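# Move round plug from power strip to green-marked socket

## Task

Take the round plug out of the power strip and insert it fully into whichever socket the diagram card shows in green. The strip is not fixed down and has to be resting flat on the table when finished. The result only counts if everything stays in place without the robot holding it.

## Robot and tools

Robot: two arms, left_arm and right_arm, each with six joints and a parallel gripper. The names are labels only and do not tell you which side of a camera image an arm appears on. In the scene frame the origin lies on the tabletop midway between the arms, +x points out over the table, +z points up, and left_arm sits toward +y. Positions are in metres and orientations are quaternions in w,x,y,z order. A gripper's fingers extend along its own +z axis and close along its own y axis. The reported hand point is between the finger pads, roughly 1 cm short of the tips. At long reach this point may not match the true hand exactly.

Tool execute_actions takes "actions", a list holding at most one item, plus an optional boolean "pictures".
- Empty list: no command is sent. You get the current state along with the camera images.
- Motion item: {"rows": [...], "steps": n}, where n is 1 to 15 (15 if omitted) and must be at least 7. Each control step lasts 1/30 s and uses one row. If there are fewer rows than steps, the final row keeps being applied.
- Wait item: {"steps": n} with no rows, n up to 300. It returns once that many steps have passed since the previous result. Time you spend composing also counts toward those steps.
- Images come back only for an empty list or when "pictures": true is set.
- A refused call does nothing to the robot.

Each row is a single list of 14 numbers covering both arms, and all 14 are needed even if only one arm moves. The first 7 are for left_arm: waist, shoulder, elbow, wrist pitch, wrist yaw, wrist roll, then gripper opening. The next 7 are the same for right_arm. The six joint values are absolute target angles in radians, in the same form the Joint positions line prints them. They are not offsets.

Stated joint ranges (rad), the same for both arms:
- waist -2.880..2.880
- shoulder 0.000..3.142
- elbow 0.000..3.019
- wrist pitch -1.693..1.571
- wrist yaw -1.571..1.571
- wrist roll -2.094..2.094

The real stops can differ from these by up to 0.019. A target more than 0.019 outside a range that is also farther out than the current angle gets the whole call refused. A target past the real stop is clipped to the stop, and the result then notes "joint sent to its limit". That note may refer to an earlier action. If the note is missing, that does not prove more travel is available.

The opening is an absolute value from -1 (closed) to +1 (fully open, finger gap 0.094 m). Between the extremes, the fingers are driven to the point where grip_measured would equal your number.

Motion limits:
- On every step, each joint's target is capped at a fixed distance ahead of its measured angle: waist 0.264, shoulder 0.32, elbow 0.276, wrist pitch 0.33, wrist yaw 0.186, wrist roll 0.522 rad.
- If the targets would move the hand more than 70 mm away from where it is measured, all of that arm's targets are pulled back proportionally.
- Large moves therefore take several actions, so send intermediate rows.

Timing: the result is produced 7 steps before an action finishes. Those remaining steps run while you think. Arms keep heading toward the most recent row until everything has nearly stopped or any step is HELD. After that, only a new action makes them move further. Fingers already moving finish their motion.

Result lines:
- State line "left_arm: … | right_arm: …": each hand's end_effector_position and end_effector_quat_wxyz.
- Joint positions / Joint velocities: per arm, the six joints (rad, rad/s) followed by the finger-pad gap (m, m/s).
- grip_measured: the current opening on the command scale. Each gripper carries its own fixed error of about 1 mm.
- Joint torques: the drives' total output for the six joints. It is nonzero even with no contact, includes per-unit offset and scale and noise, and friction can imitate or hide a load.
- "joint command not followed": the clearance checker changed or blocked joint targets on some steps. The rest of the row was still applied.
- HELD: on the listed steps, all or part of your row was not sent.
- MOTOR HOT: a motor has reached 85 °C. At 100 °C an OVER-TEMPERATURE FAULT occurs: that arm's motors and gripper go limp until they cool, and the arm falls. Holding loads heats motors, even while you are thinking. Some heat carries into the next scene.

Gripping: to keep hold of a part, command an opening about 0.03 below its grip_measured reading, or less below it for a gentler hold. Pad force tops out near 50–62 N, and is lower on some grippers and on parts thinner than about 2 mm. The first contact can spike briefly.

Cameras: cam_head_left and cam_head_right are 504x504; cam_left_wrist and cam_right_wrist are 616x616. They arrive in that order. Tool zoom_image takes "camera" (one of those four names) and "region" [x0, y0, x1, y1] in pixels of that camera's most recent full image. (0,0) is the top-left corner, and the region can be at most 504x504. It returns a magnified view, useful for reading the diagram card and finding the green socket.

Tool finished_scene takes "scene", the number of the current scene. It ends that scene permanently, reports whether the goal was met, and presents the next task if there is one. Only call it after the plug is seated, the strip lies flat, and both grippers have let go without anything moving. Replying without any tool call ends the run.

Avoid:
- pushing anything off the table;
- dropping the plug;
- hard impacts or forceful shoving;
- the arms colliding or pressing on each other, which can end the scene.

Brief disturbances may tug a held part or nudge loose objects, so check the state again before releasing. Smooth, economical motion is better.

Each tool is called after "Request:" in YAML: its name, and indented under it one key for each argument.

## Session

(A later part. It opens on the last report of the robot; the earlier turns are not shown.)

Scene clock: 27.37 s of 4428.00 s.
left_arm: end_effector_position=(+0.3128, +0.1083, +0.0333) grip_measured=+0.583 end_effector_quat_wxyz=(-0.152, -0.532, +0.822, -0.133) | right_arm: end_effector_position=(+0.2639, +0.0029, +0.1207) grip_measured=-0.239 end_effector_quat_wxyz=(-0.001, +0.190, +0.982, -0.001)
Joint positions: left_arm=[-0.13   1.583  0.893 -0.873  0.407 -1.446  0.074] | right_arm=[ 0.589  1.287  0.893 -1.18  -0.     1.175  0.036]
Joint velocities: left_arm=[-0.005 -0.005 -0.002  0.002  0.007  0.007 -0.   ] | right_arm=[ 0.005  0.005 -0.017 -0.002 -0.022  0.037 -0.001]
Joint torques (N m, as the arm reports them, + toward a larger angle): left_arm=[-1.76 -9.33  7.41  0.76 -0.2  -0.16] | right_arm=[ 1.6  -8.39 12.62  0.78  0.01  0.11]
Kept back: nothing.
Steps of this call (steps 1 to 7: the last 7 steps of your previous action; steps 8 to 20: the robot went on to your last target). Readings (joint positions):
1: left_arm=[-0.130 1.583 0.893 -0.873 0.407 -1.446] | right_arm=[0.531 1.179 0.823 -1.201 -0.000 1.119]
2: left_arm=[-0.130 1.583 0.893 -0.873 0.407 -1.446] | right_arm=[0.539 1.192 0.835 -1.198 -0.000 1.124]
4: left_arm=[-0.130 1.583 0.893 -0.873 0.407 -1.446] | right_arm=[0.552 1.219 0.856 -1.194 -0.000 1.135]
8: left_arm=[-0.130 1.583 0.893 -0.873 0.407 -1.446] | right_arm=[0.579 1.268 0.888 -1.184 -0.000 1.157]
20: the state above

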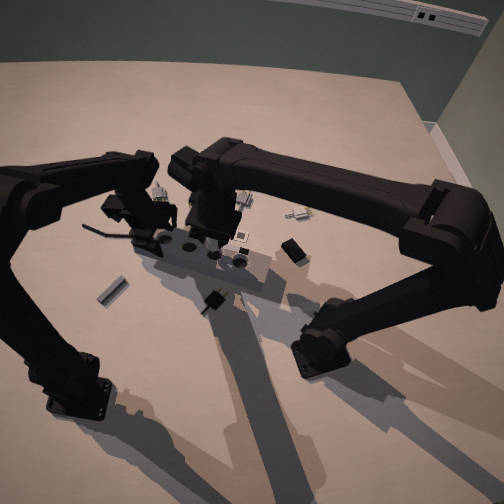

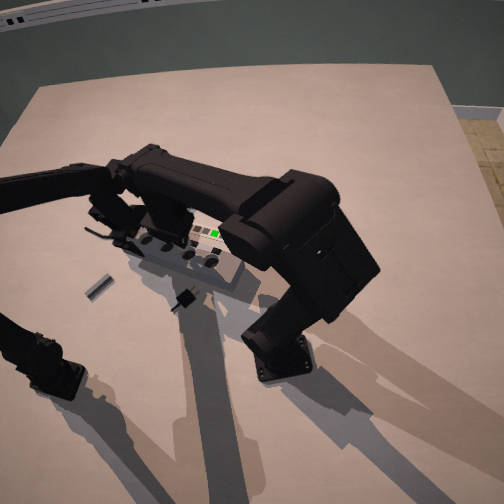

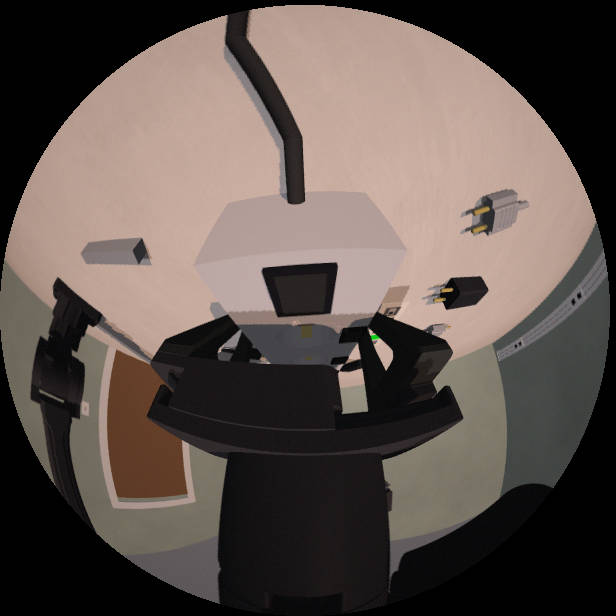

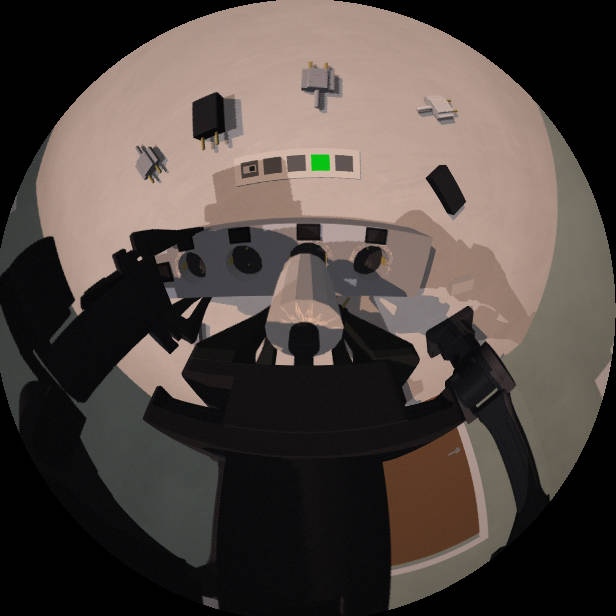

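Request:
execute_actions:
  actions:
    - {"rows": [[-0.135,1.595,0.898,-0.867,0.4,-1.46,0.5, 0.595,1.292,0.905,-1.168,0,1.185,-0.32],[-0.135,1.595,0.898,-0.867,0.4,-1.46,0.5, 0.595,1.293,0.9,-1.165,0,1.185,-0.32],[-0.135,1.595,0.898,-0.867,0.4,-1.46,0.5, 0.595,1.294,0.896,-1.16,0,1.185,-0.32],[-0.135,1.595,0.898,-0.867,0.4,-1.46,0.5, 0.595,1.295,0.892,-1.155,0,1.185,-0.32],[-0.135,1.595,0.898,-0.867,0.4,-1.46,0.5, 0.595,1.296,0.888,-1.15,0,1.185,-0.32],[-0.135,1.595,0.898,-0.867,0.4,-1.46,0.5, 0.595,1.297,0.884,-1.145,0,1.185,-0.32],[-0.135,1.595,0.898,-0.867,0.4,-1.46,0.5, 0.595,1.298,0.88,-1.14,0,1.185,-0.32],[-0.135,1.595,0.898,-0.867,0.4,-1.46,0.5, 0.595,1.299,0.876,-1.135,0,1.185,-0.32],[-0.135,1.595,0.898,-0.867,0.4,-1.46,0.5, 0.595,1.3,0.873,-1.131,0,1.185,-0.32]], "steps": 15}

Request:
execute_actions:
  actions:
    - {"steps": 12}
  pictures: true

Request:
zoom_image:
  camera: "cam_right_wrist"
  region: [200, 200, 410, 330]

Request:
zoom_image:
  camera: "cam_head_left"
  region: [160, 210, 280, 290]

Scene clock: 28.63 s of 4428.00 s.
left_arm: end_effector_position=(+0.3128, +0.1083, +0.0333) grip_measured=+0.583 end_effector_quat_wxyz=(-0.152, -0.532, +0.822, -0.133) | right_arm: end_effector_position=(+0.2642, +0.0031, +0.1154) grip_measured=-0.239 end_effector_quat_wxyz=(+0.002, +0.190, +0.982, +0.003)
Joint positions: left_arm=[-0.13   1.583  0.893 -0.873  0.407 -1.446  0.074] | right_arm=[ 0.589  1.287  0.878 -1.155 -0.     1.176  0.036]
Joint velocities: left_arm=[-0.005  0.005 -0.007 -0.002 -0.037  0.022 -0.   ] | right_arm=[ 0.005 -0.005 -0.139  0.134 -0.007 -0.066  0.   ]
Joint torques (N m, as the arm reports them, + toward a larger angle): left_arm=[-1.7  -9.33  7.41  0.76 -0.2  -0.16] | right_arm=[ 1.71 -7.48  9.11  0.8   0.03  0.09]
Steps of this call (steps 1 to 15: the robot went on to your last target; steps 16 to 30: nothing new was sent; steps 31 to 38: the first 8 steps of this action). Readings (joint positions):
31: left_arm=[-0.130 1.583 0.893 -0.873 0.407 -1.446] | right_arm=[0.589 1.287 0.893 -1.180 -0.000 1.176]
32: left_arm=[-0.130 1.583 0.893 -0.873 0.407 -1.446] | right_arm=[0.589 1.287 0.893 -1.179 -0.000 1.176]
34: left_arm=[-0.130 1.583 0.893 -0.873 0.407 -1.446] | right_arm=[0.589 1.287 0.891 -1.174 -0.000 1.176]
38: the state above

Scene clock: 29.03 s of 4428.00 s.
left_arm: end_effector_position=(+0.3128, +0.1083, +0.0333) grip_measured=+0.583 end_effector_quat_wxyz=(-0.152, -0.532, +0.822, -0.133) | right_arm: end_effector_position=(+0.2621, +0.0010, +0.1098) grip_measured=-0.239 end_effector_quat_wxyz=(+0.001, +0.190, +0.982, +0.001)
Joint positions: left_arm=[-0.13   1.583  0.893 -0.873  0.407 -1.446  0.074] | right_arm=[ 0.589  1.288  0.863 -1.142 -0.     1.176  0.036]
Joint velocities: left_arm=[-0.024 -0.005 -0.002 -0.002  0.066  0.022 -0.   ] | right_arm=[-0.005 -0.005 -0.007 -0.002  0.037 -0.037  0.   ]
Joint torques (N m, as the arm reports them, + toward a larger angle): left_arm=[-1.68 -9.35  7.41  0.79 -0.2  -0.16] | right_arm=[ 1.21 -7.59  9.31  0.91  0.04  0.09]
Kept back: nothing.
Steps of this call (steps 1 to 7: the last 7 steps of your previous action; steps 8 to 12: the robot went on to your last target). Readings (joint positions):
1: left_arm=[-0.130 1.583 0.893 -0.873 0.407 -1.446] | right_arm=[0.589 1.287 0.873 -1.151 -0.000 1.176]
2: left_arm=[-0.130 1.583 0.893 -0.873 0.407 -1.446] | right_arm=[0.589 1.287 0.869 -1.147 -0.000 1.176]
4: left_arm=[-0.130 1.583 0.893 -0.873 0.407 -1.446] | right_arm=[0.589 1.287 0.864 -1.145 -0.000 1.176]
8: left_arm=[-0.130 1.583 0.893 -0.873 0.407 -1.446] | right_arm=[0.589 1.288 0.863 -1.143 -0.000 1.176]
12: the state above

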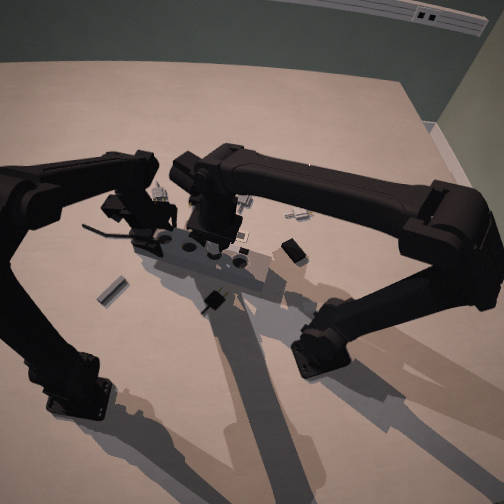

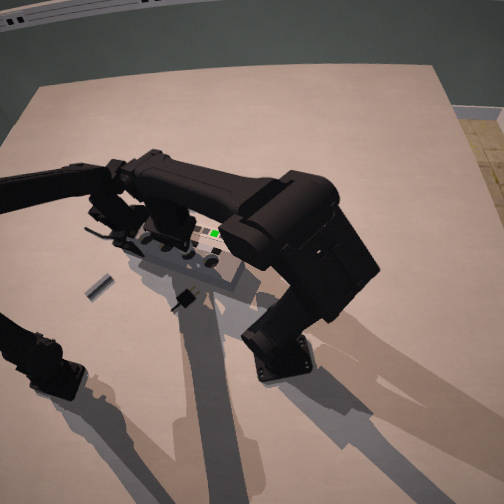

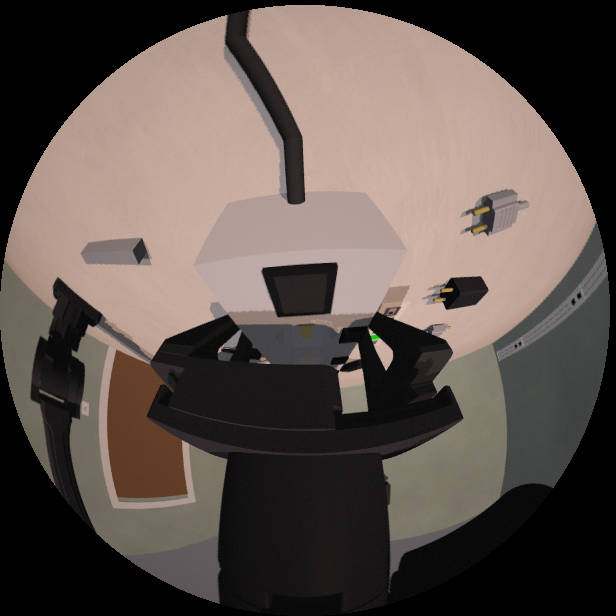

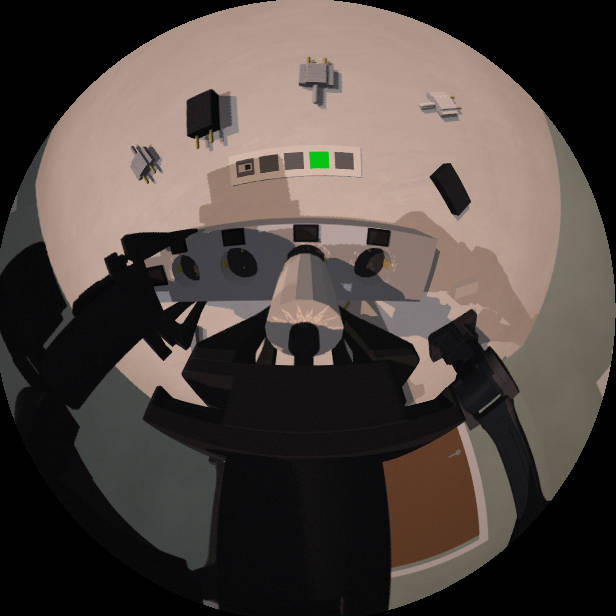

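Region (200, 200, 410, 330) of cam_right_wrist's 616x616 image, scaled by 2.400, with more detail than that image has; it fills the top 312 rows of this view, and the rest is white.

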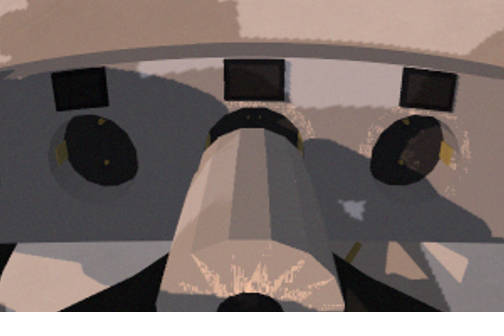

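Region (160, 210, 280, 290) of cam_head_left's 504x504 image, scaled by 4.200, with more detail than that image has.

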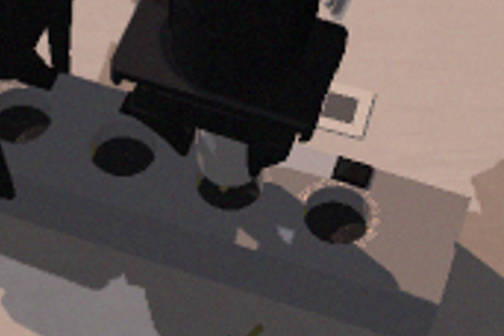

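Request:
execute_actions:
  actions:
    - {"rows": [[-0.135,1.595,0.898,-0.867,0.4,-1.46,0.5, 0.595,1.306,0.872,-1.131,0,1.185,-0.32],[-0.135,1.595,0.898,-0.867,0.4,-1.46,0.5, 0.595,1.309,0.87,-1.128,0,1.185,-0.32],[-0.135,1.595,0.898,-0.867,0.4,-1.46,0.5, 0.595,1.311,0.868,-1.124,0,1.185,-0.32],[-0.135,1.595,0.898,-0.867,0.4,-1.46,0.5, 0.595,1.313,0.865,-1.119,0,1.185,-0.32],[-0.135,1.595,0.898,-0.867,0.4,-1.46,0.5, 0.595,1.315,0.863,-1.115,0,1.185,-0.32],[-0.135,1.595,0.898,-0.867,0.4,-1.46,0.5, 0.595,1.317,0.86,-1.11,0,1.185,-0.32],[-0.135,1.595,0.898,-0.867,0.4,-1.46,0.5, 0.595,1.319,0.858,-1.106,0,1.185,-0.32],[-0.135,1.595,0.898,-0.867,0.4,-1.46,0.5, 0.595,1.321,0.855,-1.101,0,1.185,-0.32],[-0.135,1.595,0.898,-0.867,0.4,-1.46,0.5, 0.595,1.323,0.853,-1.097,0,1.185,-0.32],[-0.135,1.595,0.898,-0.867,0.4,-1.46,0.5, 0.595,1.325,0.85,-1.092,0,1.185,-0.32],[-0.135,1.595,0.898,-0.867,0.4,-1.46,0.5, 0.595,1.327,0.848,-1.088,0,1.185,-0.32],[-0.135,1.595,0.898,-0.867,0.4,-1.46,0.5, 0.595,1.329,0.845,-1.083,0,1.185,-0.32],[-0.135,1.595,0.898,-0.867,0.4,-1.46,0.5, 0.595,1.331,0.843,-1.079,0,1.185,-0.32],[-0.135,1.595,0.898,-0.867,0.4,-1.46,0.5, 0.595,1.333,0.84,-1.074,0,1.185,-0.32],[-0.135,1.595,0.898,-0.867,0.4,-1.46,0.5, 0.595,1.334,0.838,-1.07,0,1.185,-0.32]], "steps": 15}

Request:
execute_actions:
  actions:
    - {"steps": 16}
  pictures: true

Scene clock: 30.27 s of 4428.00 s.
left_arm: end_effector_position=(+0.3128, +0.1083, +0.0333) grip_measured=+0.583 end_effector_quat_wxyz=(-0.152, -0.532, +0.822, -0.133) | right_arm: end_effector_position=(+0.2631, +0.0021, +0.1024) grip_measured=-0.239 end_effector_quat_wxyz=(+0.001, +0.190, +0.982, +0.001)
Joint positions: left_arm=[-0.13   1.583  0.893 -0.873  0.407 -1.446  0.074] | right_arm=[ 0.589  1.302  0.854 -1.121 -0.     1.176  0.036]
Joint velocities: left_arm=[ 0.005 -0.005 -0.022 -0.002 -0.037  0.095  0.001] | right_arm=[ 0.005  0.073 -0.11   0.129 -0.022  0.022  0.   ]
Joint torques (N m, as the arm reports them, + toward a larger angle): left_arm=[-1.72 -9.28  7.4   0.75 -0.2  -0.16] | right_arm=[ 1.2  -7.35  8.69  0.89  0.04  0.08]
Steps of this call (steps 1 to 29: the robot went on to your last target; steps 30 to 37: the first 8 steps of this action). Readings (joint positions):
30: left_arm=[-0.130 1.583 0.893 -0.873 0.407 -1.446] | right_arm=[0.589 1.288 0.863 -1.142 -0.000 1.176]
31: left_arm=[-0.130 1.583 0.893 -0.873 0.407 -1.446] | right_arm=[0.589 1.289 0.863 -1.142 -0.000 1.176]
33: left_arm=[-0.130 1.583 0.893 -0.873 0.407 -1.446] | right_arm=[0.589 1.292 0.863 -1.137 -0.000 1.176]
37: the state above

Scene clock: 30.80 s of 4428.00 s.
left_arm: end_effector_position=(+0.3128, +0.1083, +0.0333) grip_measured=+0.583 end_effector_quat_wxyz=(-0.152, -0.532, +0.822, -0.133) | right_arm: end_effector_position=(+0.2621, +0.0010, +0.0876) grip_measured=-0.239 end_effector_quat_wxyz=(-0.001, +0.190, +0.982, -0.002)
Joint positions: left_arm=[-0.13   1.583  0.893 -0.873  0.407 -1.446  0.074] | right_arm=[ 0.589  1.323  0.829 -1.081 -0.     1.176  0.036]
Joint velocities: left_arm=[-0.015 -0.005  0.002 -0.007  0.022 -0.022  0.   ] | right_arm=[ 0.005 -0.015 -0.007 -0.012  0.066 -0.037 -0.   ]
Joint torques (N m, as the arm reports them, + toward a larger angle): left_arm=[-1.78 -9.22  7.4   0.76 -0.2  -0.16] | right_arm=[ 1.16 -8.44  8.81  0.76  0.03  0.06]
Kept back: nothing.
Steps of this call (steps 1 to 7: the last 7 steps of your previous action; steps 8 to 16: the robot went on to your last target). Readings (joint positions):
1: left_arm=[-0.130 1.583 0.893 -0.873 0.407 -1.446] | right_arm=[0.589 1.305 0.851 -1.116 -0.000 1.176]
2: left_arm=[-0.130 1.583 0.893 -0.873 0.407 -1.446] | right_arm=[0.589 1.307 0.848 -1.112 -0.000 1.176]
4: left_arm=[-0.130 1.583 0.893 -0.873 0.407 -1.446] | right_arm=[0.589 1.312 0.842 -1.103 -0.000 1.176]
8: left_arm=[-0.130 1.583 0.893 -0.873 0.407 -1.446] | right_arm=[0.589 1.320 0.832 -1.086 -0.000 1.176]
16: the state above

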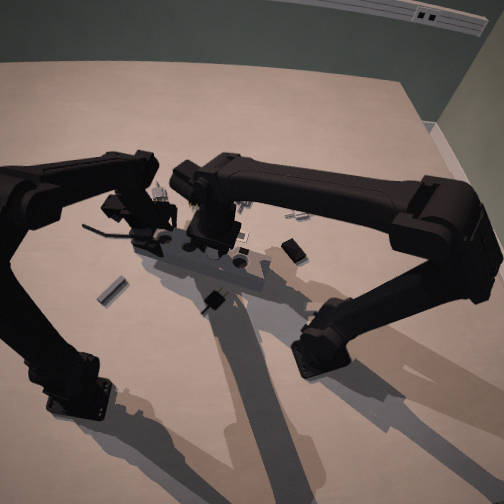

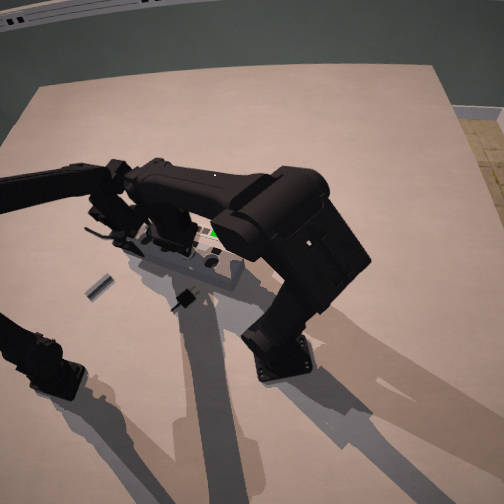

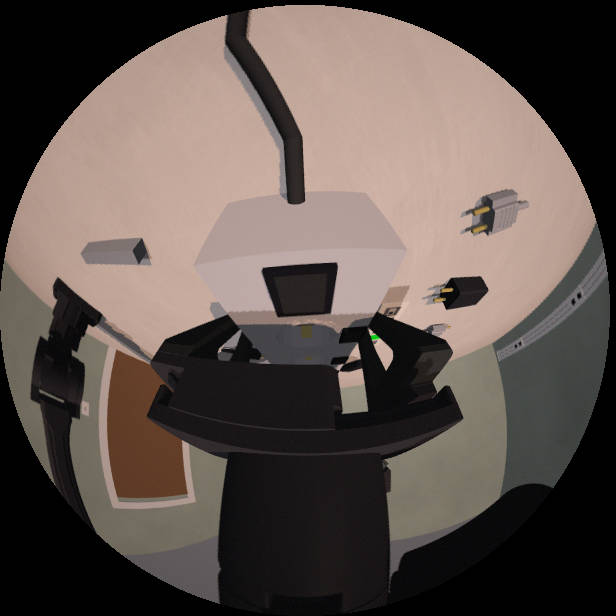

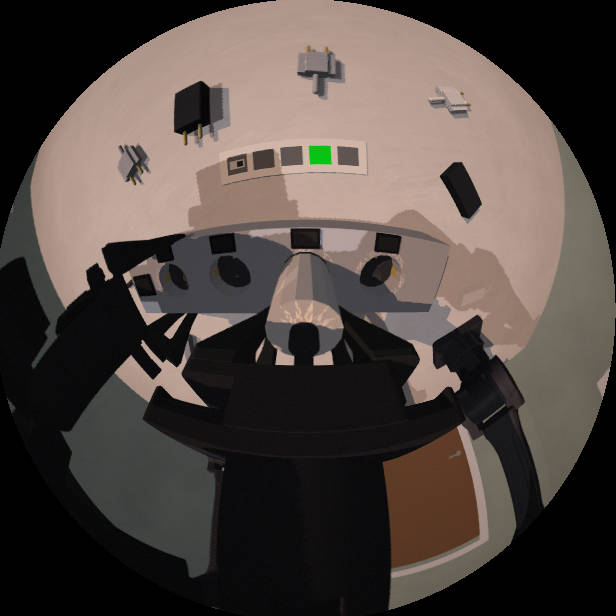

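Continue down to seat.

Request:
execute_actions:
  actions:
    - {"rows": [[-0.135,1.595,0.898,-0.867,0.4,-1.46,0.5, 0.595,1.337,0.836,-1.066,0,1.185,-0.32],[-0.135,1.595,0.898,-0.867,0.4,-1.46,0.5, 0.595,1.339,0.834,-1.062,0,1.185,-0.32],[-0.135,1.595,0.898,-0.867,0.4,-1.46,0.5, 0.595,1.341,0.831,-1.058,0,1.185,-0.32],[-0.135,1.595,0.898,-0.867,0.4,-1.46,0.5, 0.595,1.343,0.829,-1.053,0,1.185,-0.32],[-0.135,1.595,0.898,-0.867,0.4,-1.46,0.5, 0.595,1.345,0.826,-1.049,0,1.185,-0.32],[-0.135,1.595,0.898,-0.867,0.4,-1.46,0.5, 0.595,1.347,0.824,-1.044,0,1.185,-0.32],[-0.135,1.595,0.898,-0.867,0.4,-1.46,0.5, 0.595,1.349,0.821,-1.04,0,1.185,-0.32],[-0.135,1.595,0.898,-0.867,0.4,-1.46,0.5, 0.595,1.351,0.819,-1.035,0,1.185,-0.32],[-0.135,1.595,0.898,-0.867,0.4,-1.46,0.5, 0.595,1.353,0.816,-1.031,0,1.185,-0.32],[-0.135,1.595,0.898,-0.867,0.4,-1.46,0.5, 0.595,1.355,0.814,-1.026,0,1.185,-0.32],[-0.135,1.595,0.898,-0.867,0.4,-1.46,0.5, 0.595,1.357,0.811,-1.022,0,1.185,-0.32],[-0.135,1.595,0.898,-0.867,0.4,-1.46,0.5, 0.595,1.359,0.809,-1.017,0,1.185,-0.32],[-0.135,1.595,0.898,-0.867,0.4,-1.46,0.5, 0.595,1.361,0.807,-1.013,0,1.185,-0.32],[-0.135,1.595,0.898,-0.867,0.4,-1.46,0.5, 0.595,1.363,0.805,-1.01,0,1.185,-0.32]], "steps": 15}

Request:
execute_actions:
  actions:
    - {"steps": 16}

Scene clock: 31.63 s of 4428.00 s.
left_arm: end_effector_position=(+0.3128, +0.1084, +0.0333) grip_measured=+0.583 end_effector_quat_wxyz=(-0.152, -0.532, +0.822, -0.133) | right_arm: end_effector_position=(+0.2623, +0.0012, +0.0811) grip_measured=-0.239 end_effector_quat_wxyz=(+0.000, +0.190, +0.982, +0.000)
Joint positions: left_arm=[-0.13   1.583  0.893 -0.873  0.406 -1.447  0.074] | right_arm=[ 0.589  1.33   0.817 -1.057 -0.     1.176  0.036]
Joint velocities: left_arm=[-0.005 -0.005  0.022  0.002 -0.007  0.037  0.001] | right_arm=[-0.005  0.093 -0.11   0.149  0.022  0.051  0.001]
Joint torques (N m, as the arm reports them, + toward a larger angle): left_arm=[-1.75 -9.32  7.41  0.77 -0.18 -0.15] | right_arm=[ 1.62 -7.72  8.64  0.97  0.04  0.06]
Steps of this call (steps 1 to 15: the robot went on to your last target; steps 16 to 17: nothing new was sent; steps 18 to 25: the first 8 steps of this action). Readings (joint positions):
18: left_arm=[-0.130 1.583 0.893 -0.873 0.407 -1.446] | right_arm=[0.589 1.323 0.829 -1.080 -0.000 1.176]
19: left_arm=[-0.130 1.583 0.893 -0.873 0.407 -1.446] | right_arm=[0.589 1.323 0.829 -1.079 -0.000 1.176]
21: left_arm=[-0.130 1.583 0.893 -0.873 0.407 -1.447] | right_arm=[0.589 1.324 0.827 -1.073 -0.000 1.176]
25: the state above

Scene clock: 32.17 s of 4428.00 s.
left_arm: end_effector_position=(+0.3128, +0.1084, +0.0333) grip_measured=+0.583 end_effector_quat_wxyz=(-0.152, -0.532, +0.822, -0.133) | right_arm: end_effector_position=(+0.2620, +0.0009, +0.0726) grip_measured=-0.239 end_effector_quat_wxyz=(+0.000, +0.190, +0.982, +0.001)
Joint positions: left_arm=[-0.13   1.583  0.893 -0.873  0.406 -1.447  0.074] | right_arm=[ 0.589  1.342  0.802 -1.03  -0.     1.176  0.036]
Joint velocities: left_arm=[ 0.005 -0.005 -0.007  0.007  0.022  0.066  0.   ] | right_arm=[ 0.005 -0.015 -0.012 -0.002  0.007 -0.051 -0.   ]
Joint torques (N m, as the arm reports them, + toward a larger angle): left_arm=[-1.77 -9.3   7.42  0.74 -0.18 -0.16] | right_arm=[ 1.26 -7.21  8.01  1.3   0.03  0.07]
Kept back: nothing.
Steps of this call (steps 1 to 7: the last 7 steps of your previous action; steps 8 to 16: the robot went on to your last target). Readings (joint positions):
1: left_arm=[-0.130 1.583 0.893 -0.873 0.406 -1.447] | right_arm=[0.589 1.333 0.814 -1.052 -0.000 1.176]
2: left_arm=[-0.130 1.583 0.893 -0.873 0.406 -1.447] | right_arm=[0.589 1.336 0.812 -1.047 -0.000 1.176]
4: left_arm=[-0.130 1.583 0.893 -0.873 0.406 -1.447] | right_arm=[0.589 1.340 0.808 -1.039 -0.000 1.176]
8: left_arm=[-0.130 1.583 0.893 -0.873 0.406 -1.447] | right_arm=[0.589 1.342 0.803 -1.030 -0.000 1.176]
16: the state above

Request:
execute_actions:
  actions:
    - {"rows": [[-0.135,1.595,0.898,-0.867,0.4,-1.46,0.5, 0.595,1.368,0.8,-1.01,0,1.185,-0.32],[-0.135,1.595,0.898,-0.867,0.4,-1.46,0.5, 0.595,1.372,0.796,-1.01,0,1.185,-0.32],[-0.135,1.595,0.898,-0.867,0.4,-1.46,0.5, 0.595,1.376,0.792,-1.01,0,1.185,-0.32],[-0.135,1.595,0.898,-0.867,0.4,-1.46,0.5, 0.595,1.38,0.788,-1.01,0,1.185,-0.32],[-0.135,1.595,0.898,-0.867,0.4,-1.46,0.5, 0.595,1.384,0.784,-1.01,0,1.185,-0.32],[-0.135,1.595,0.898,-0.867,0.4,-1.46,0.5, 0.595,1.388,0.78,-1.01,0,1.185,-0.32],[-0.135,1.595,0.898,-0.867,0.4,-1.46,0.5, 0.595,1.392,0.776,-1.01,0,1.185,-0.32],[-0.135,1.595,0.898,-0.867,0.4,-1.46,0.5, 0.595,1.396,0.772,-1.01,0,1.185,-0.32],[-0.135,1.595,0.898,-0.867,0.4,-1.46,0.5, 0.595,1.4,0.768,-1.01,0,1.185,-0.32]], "steps": 15}

Request:
execute_actions:
  actions:
    - {"steps": 10}
  pictures: true

Scene clock: 32.90 s of 4428.00 s.
left_arm: end_effector_position=(+0.3128, +0.1084, +0.0333) grip_measured=+0.583 end_effector_quat_wxyz=(-0.152, -0.532, +0.822, -0.133) | right_arm: end_effector_position=(+0.2617, +0.0003, +0.0677) grip_measured=-0.239 end_effector_quat_wxyz=(-0.001, +0.190, +0.982, -0.002)
Joint positions: left_arm=[-0.13   1.583  0.893 -0.873  0.406 -1.447  0.074] | right_arm=[ 0.589  1.351  0.796 -1.019  0.001  1.176  0.036]
Joint velocities: left_arm=[ 0.005 -0.005  0.002 -0.017 -0.037 -0.022  0.   ] | right_arm=[-0.005 -0.015  0.012 -0.012 -0.022  0.007  0.   ]
Joint torques (N m, as the arm reports them, + toward a larger angle): left_arm=[-1.79 -9.27  7.41  0.76 -0.17 -0.16] | right_arm=[ 1.36 -5.01  5.74  0.67 -0.03  0.06]
Steps of this call (steps 1 to 14: the robot went on to your last target; steps 15 to 22: the first 8 steps of this action). Readings (joint positions):
15: left_arm=[-0.130 1.583 0.893 -0.873 0.406 -1.447] | right_arm=[0.589 1.342 0.802 -1.029 -0.000 1.176]
16: left_arm=[-0.130 1.583 0.893 -0.873 0.406 -1.447] | right_arm=[0.589 1.343 0.801 -1.029 -0.000 1.176]
18: left_arm=[-0.130 1.583 0.893 -0.873 0.406 -1.447] | right_arm=[0.589 1.346 0.799 -1.024 -0.000 1.176]
22: the state above

Scene clock: 33.23 s of 4428.00 s.
left_arm: end_effector_position=(+0.3128, +0.1084, +0.0333) grip_measured=+0.583 end_effector_quat_wxyz=(-0.152, -0.532, +0.822, -0.133) | right_arm: end_effector_position=(+0.2617, +0.0003, +0.0677) grip_measured=-0.239 end_effector_quat_wxyz=(-0.001, +0.190, +0.982, -0.002)
Joint positions: left_arm=[-0.13   1.583  0.893 -0.873  0.406 -1.447  0.074] | right_arm=[ 0.589  1.351  0.796 -1.019  0.001  1.176  0.036]
Joint velocities: left_arm=[-0.024 -0.005  0.007 -0.002  0.022  0.022 -0.001] | right_arm=[-0.015 -0.015 -0.012 -0.012  0.022 -0.081  0.001]
Joint torques (N m, as the arm reports them, + toward a larger angle): left_arm=[-1.74 -9.29  7.4   0.77 -0.17 -0.15] | right_arm=[ 1.32 -4.57  5.39  0.78 -0.01  0.08]
Kept back: nothing.
Steps of this call (steps 1 to 7: the last 7 steps of your previous action; steps 8 to 10: the robot went on to your last target). Readings (joint positions):
1: left_arm=[-0.130 1.583 0.893 -0.873 0.406 -1.447] | right_arm=[0.589 1.351 0.796 -1.019 0.001 1.176]
2: left_arm=[-0.130 1.583 0.893 -0.873 0.406 -1.447] | right_arm=[0.589 1.351 0.796 -1.019 0.001 1.176]
4: left_arm=[-0.130 1.583 0.893 -0.873 0.406 -1.447] | right_arm=[0.589 1.351 0.796 -1.019 0.001 1.176]
8: left_arm=[-0.130 1.583 0.893 -0.873 0.406 -1.447] | right_arm=[0.589 1.351 0.796 -1.019 0.001 1.176]
10: the state above

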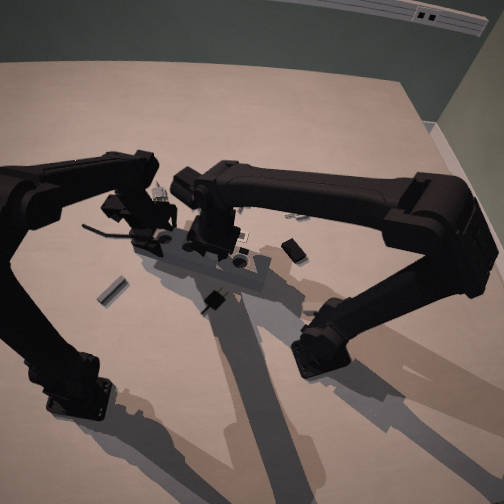

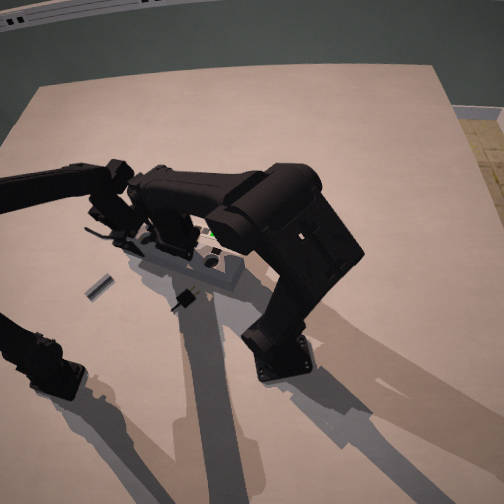

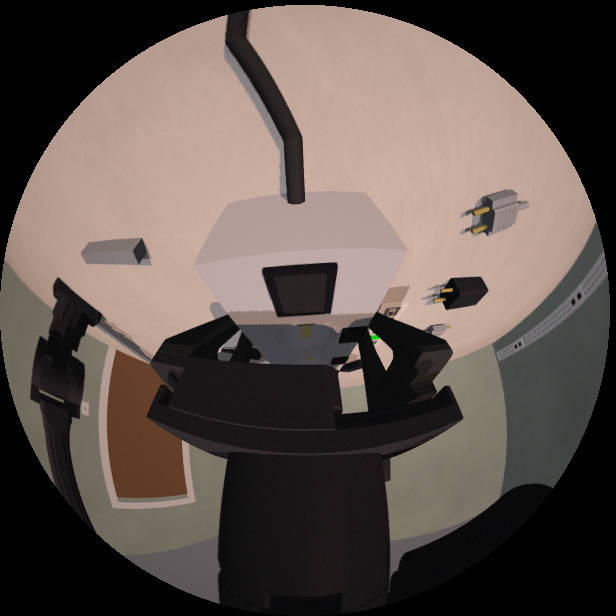

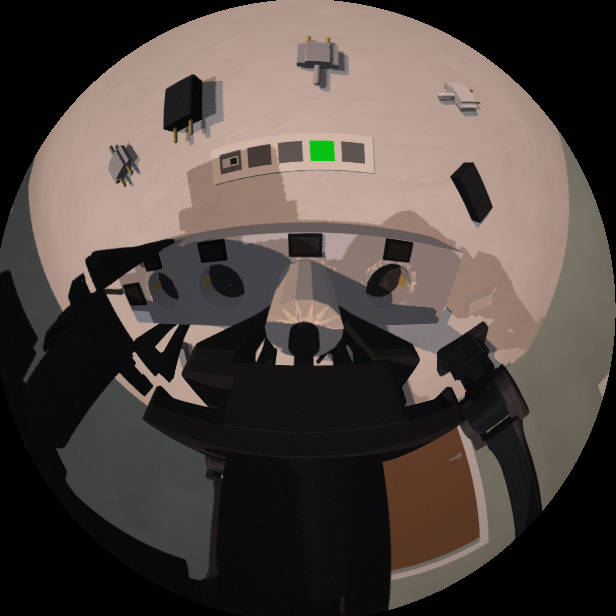

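Request:
execute_actions:
  actions:
    - {"rows": [[-0.135,1.585,0.91,-0.87,0.4,-1.45,0.5, 0.59,1.38,0.79,-1.015,0,1.18,-0.32],[-0.135,1.585,0.91,-0.87,0.4,-1.45,0.5, 0.59,1.365,0.81,-1.015,0,1.18,-0.32],[-0.135,1.585,0.91,-0.87,0.4,-1.45,0.55, 0.59,1.35,0.825,-1.02,0,1.18,-0.28],[-0.135,1.585,0.91,-0.87,0.4,-1.45,0.65, 0.59,1.35,0.825,-1.02,0,1.18,-0.15],[-0.135,1.585,0.91,-0.87,0.4,-1.45,0.75, 0.59,1.35,0.825,-1.02,0,1.18,0],[-0.135,1.585,0.91,-0.87,0.4,-1.45,0.85, 0.59,1.35,0.825,-1.02,0,1.18,0.15],[-0.135,1.585,0.91,-0.87,0.4,-1.45,1, 0.59,1.35,0.825,-1.02,0,1.18,0.3],[-0.135,1.585,0.91,-0.87,0.4,-1.45,1, 0.59,1.35,0.83,-1.02,0,1.18,0.3],[-0.135,1.585,0.91,-0.87,0.4,-1.45,1, 0.59,1.335,0.845,-1.03,0,1.18,0.3],[-0.135,1.585,0.91,-0.87,0.4,-1.45,1, 0.59,1.325,0.855,-1.05,0,1.18,0.3],[-0.135,1.585,0.91,-0.87,0.4,-1.45,1, 0.59,1.315,0.865,-1.07,0,1.18,0.3],[-0.135,1.585,0.91,-0.87,0.4,-1.45,1, 0.59,1.305,0.878,-1.09,0,1.18,0.3],[-0.135,1.585,0.91,-0.87,0.4,-1.45,1, 0.59,1.295,0.89,-1.115,0,1.18,0.3],[-0.135,1.585,0.91,-0.87,0.4,-1.45,1, 0.59,1.285,0.903,-1.14,0,1.18,0.3],[-0.135,1.585,0.91,-0.87,0.4,-1.45,1, 0.59,1.275,0.915,-1.16,0,1.18,0.3]], "steps": 15}

Request:
execute_actions:
  actions:
    - {"steps": 18}
  pictures: true

Scene clock: 34.00 s of 4428.00 s.
left_arm: end_effector_position=(+0.3128, +0.1086, +0.0332) grip_measured=+0.983 end_effector_quat_wxyz=(-0.152, -0.532, +0.822, -0.132) | right_arm: end_effector_position=(+0.2623, +0.0009, +0.0686) grip_measured=+0.278 end_effector_quat_wxyz=(+0.000, +0.190, +0.982, -0.001)
Joint positions: left_arm=[-0.13   1.583  0.893 -0.873  0.405 -1.447  0.093] | right_arm=[ 0.589  1.351  0.798 -1.019  0.001  1.176  0.06 ]
Joint velocities: left_arm=[-0.005  0.005 -0.007 -0.002  0.007 -0.007  0.04 ] | right_arm=[-0.015  0.005 -0.012 -0.012 -0.007 -0.037  0.042]
Joint torques (N m, as the arm reports them, + toward a larger angle): left_arm=[-1.99 -9.84  8.4   0.7  -0.12 -0.05] | right_arm=[ 0.47 -9.3  10.6   0.26 -0.01  0.02]
Steps of this call (steps 1 to 15: the robot went on to your last target; steps 16 to 23: the first 8 steps of this action). Readings (joint positions):
16: left_arm=[-0.130 1.583 0.893 -0.873 0.406 -1.447] | right_arm=[0.589 1.351 0.796 -1.019 0.001 1.176]
17: left_arm=[-0.130 1.583 0.893 -0.873 0.406 -1.447] | right_arm=[0.589 1.351 0.797 -1.019 0.001 1.176]
19: left_arm=[-0.130 1.583 0.893 -0.873 0.406 -1.447] | right_arm=[0.589 1.351 0.798 -1.019 0.001 1.176]
23: the state above

Scene clock: 34.60 s of 4428.00 s.
left_arm: end_effector_position=(+0.3128, +0.1086, +0.0332) grip_measured=+1.000 end_effector_quat_wxyz=(-0.152, -0.532, +0.822, -0.132) | right_arm: end_effector_position=(+0.2654, +0.0041, +0.1174) grip_measured=+0.299 end_effector_quat_wxyz=(+0.005, +0.190, +0.982, +0.007)
Joint positions: left_arm=[-0.13   1.583  0.893 -0.873  0.405 -1.447  0.094] | right_arm=[ 0.589  1.282  0.879 -1.151  0.001  1.176  0.061]
Joint velocities: left_arm=[-0.005 -0.015 -0.007  0.002 -0.022 -0.037  0.   ] | right_arm=[-0.005 -0.005 -0.002 -0.002 -0.022 -0.051 -0.001]
Joint torques (N m, as the arm reports them, + toward a larger angle): left_arm=[ -1.68 -10.47   8.29   0.6   -0.12  -0.05] | right_arm=[ 0.99 -9.78 11.64 -0.12 -0.01 -0.01]
Kept back: nothing.
Steps of this call (steps 1 to 7: the last 7 steps of your previous action; steps 8 to 18: the robot went on to your last target). Readings (joint positions):
1: left_arm=[-0.130 1.583 0.893 -0.873 0.405 -1.447] | right_arm=[0.589 1.351 0.798 -1.020 0.001 1.176]
2: left_arm=[-0.130 1.583 0.893 -0.873 0.405 -1.447] | right_arm=[0.589 1.351 0.799 -1.024 0.001 1.176]
4: left_arm=[-0.130 1.583 0.893 -0.873 0.405 -1.447] | right_arm=[0.589 1.348 0.807 -1.049 0.001 1.176]
8: left_arm=[-0.130 1.583 0.893 -0.873 0.405 -1.447] | right_arm=[0.589 1.322 0.847 -1.127 0.001 1.176]
18: the state above

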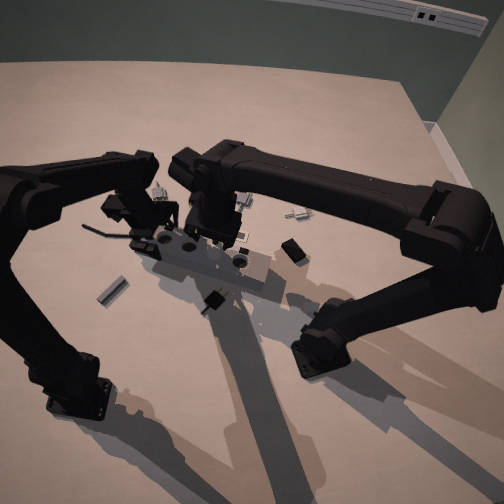

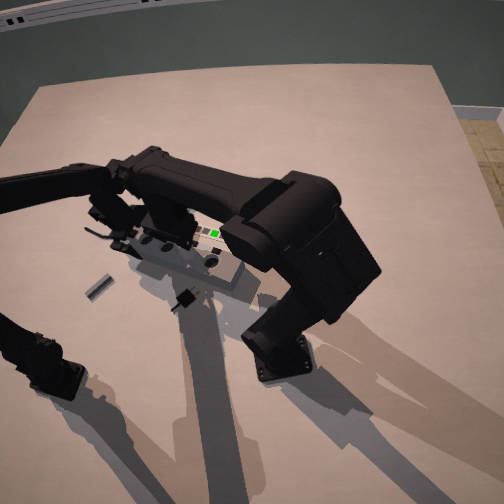

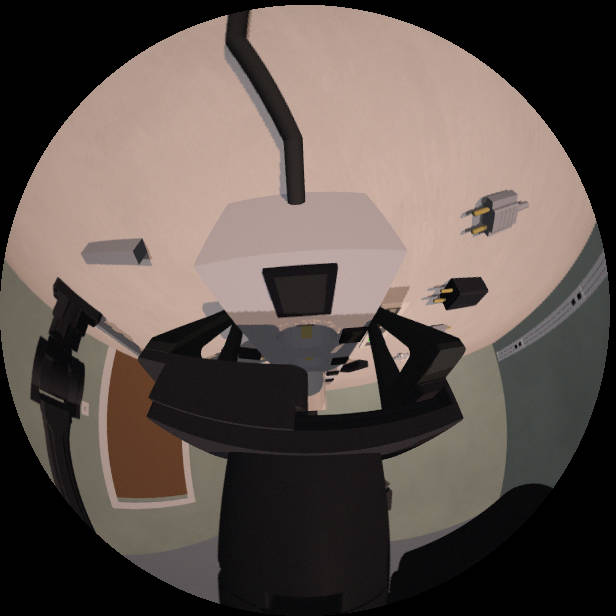

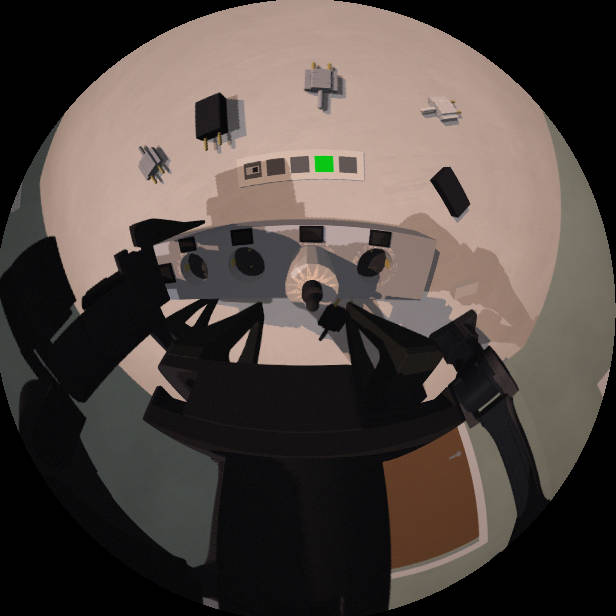

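Request:
finished_scene:
  scene: 1

The scene is finished: the task was done.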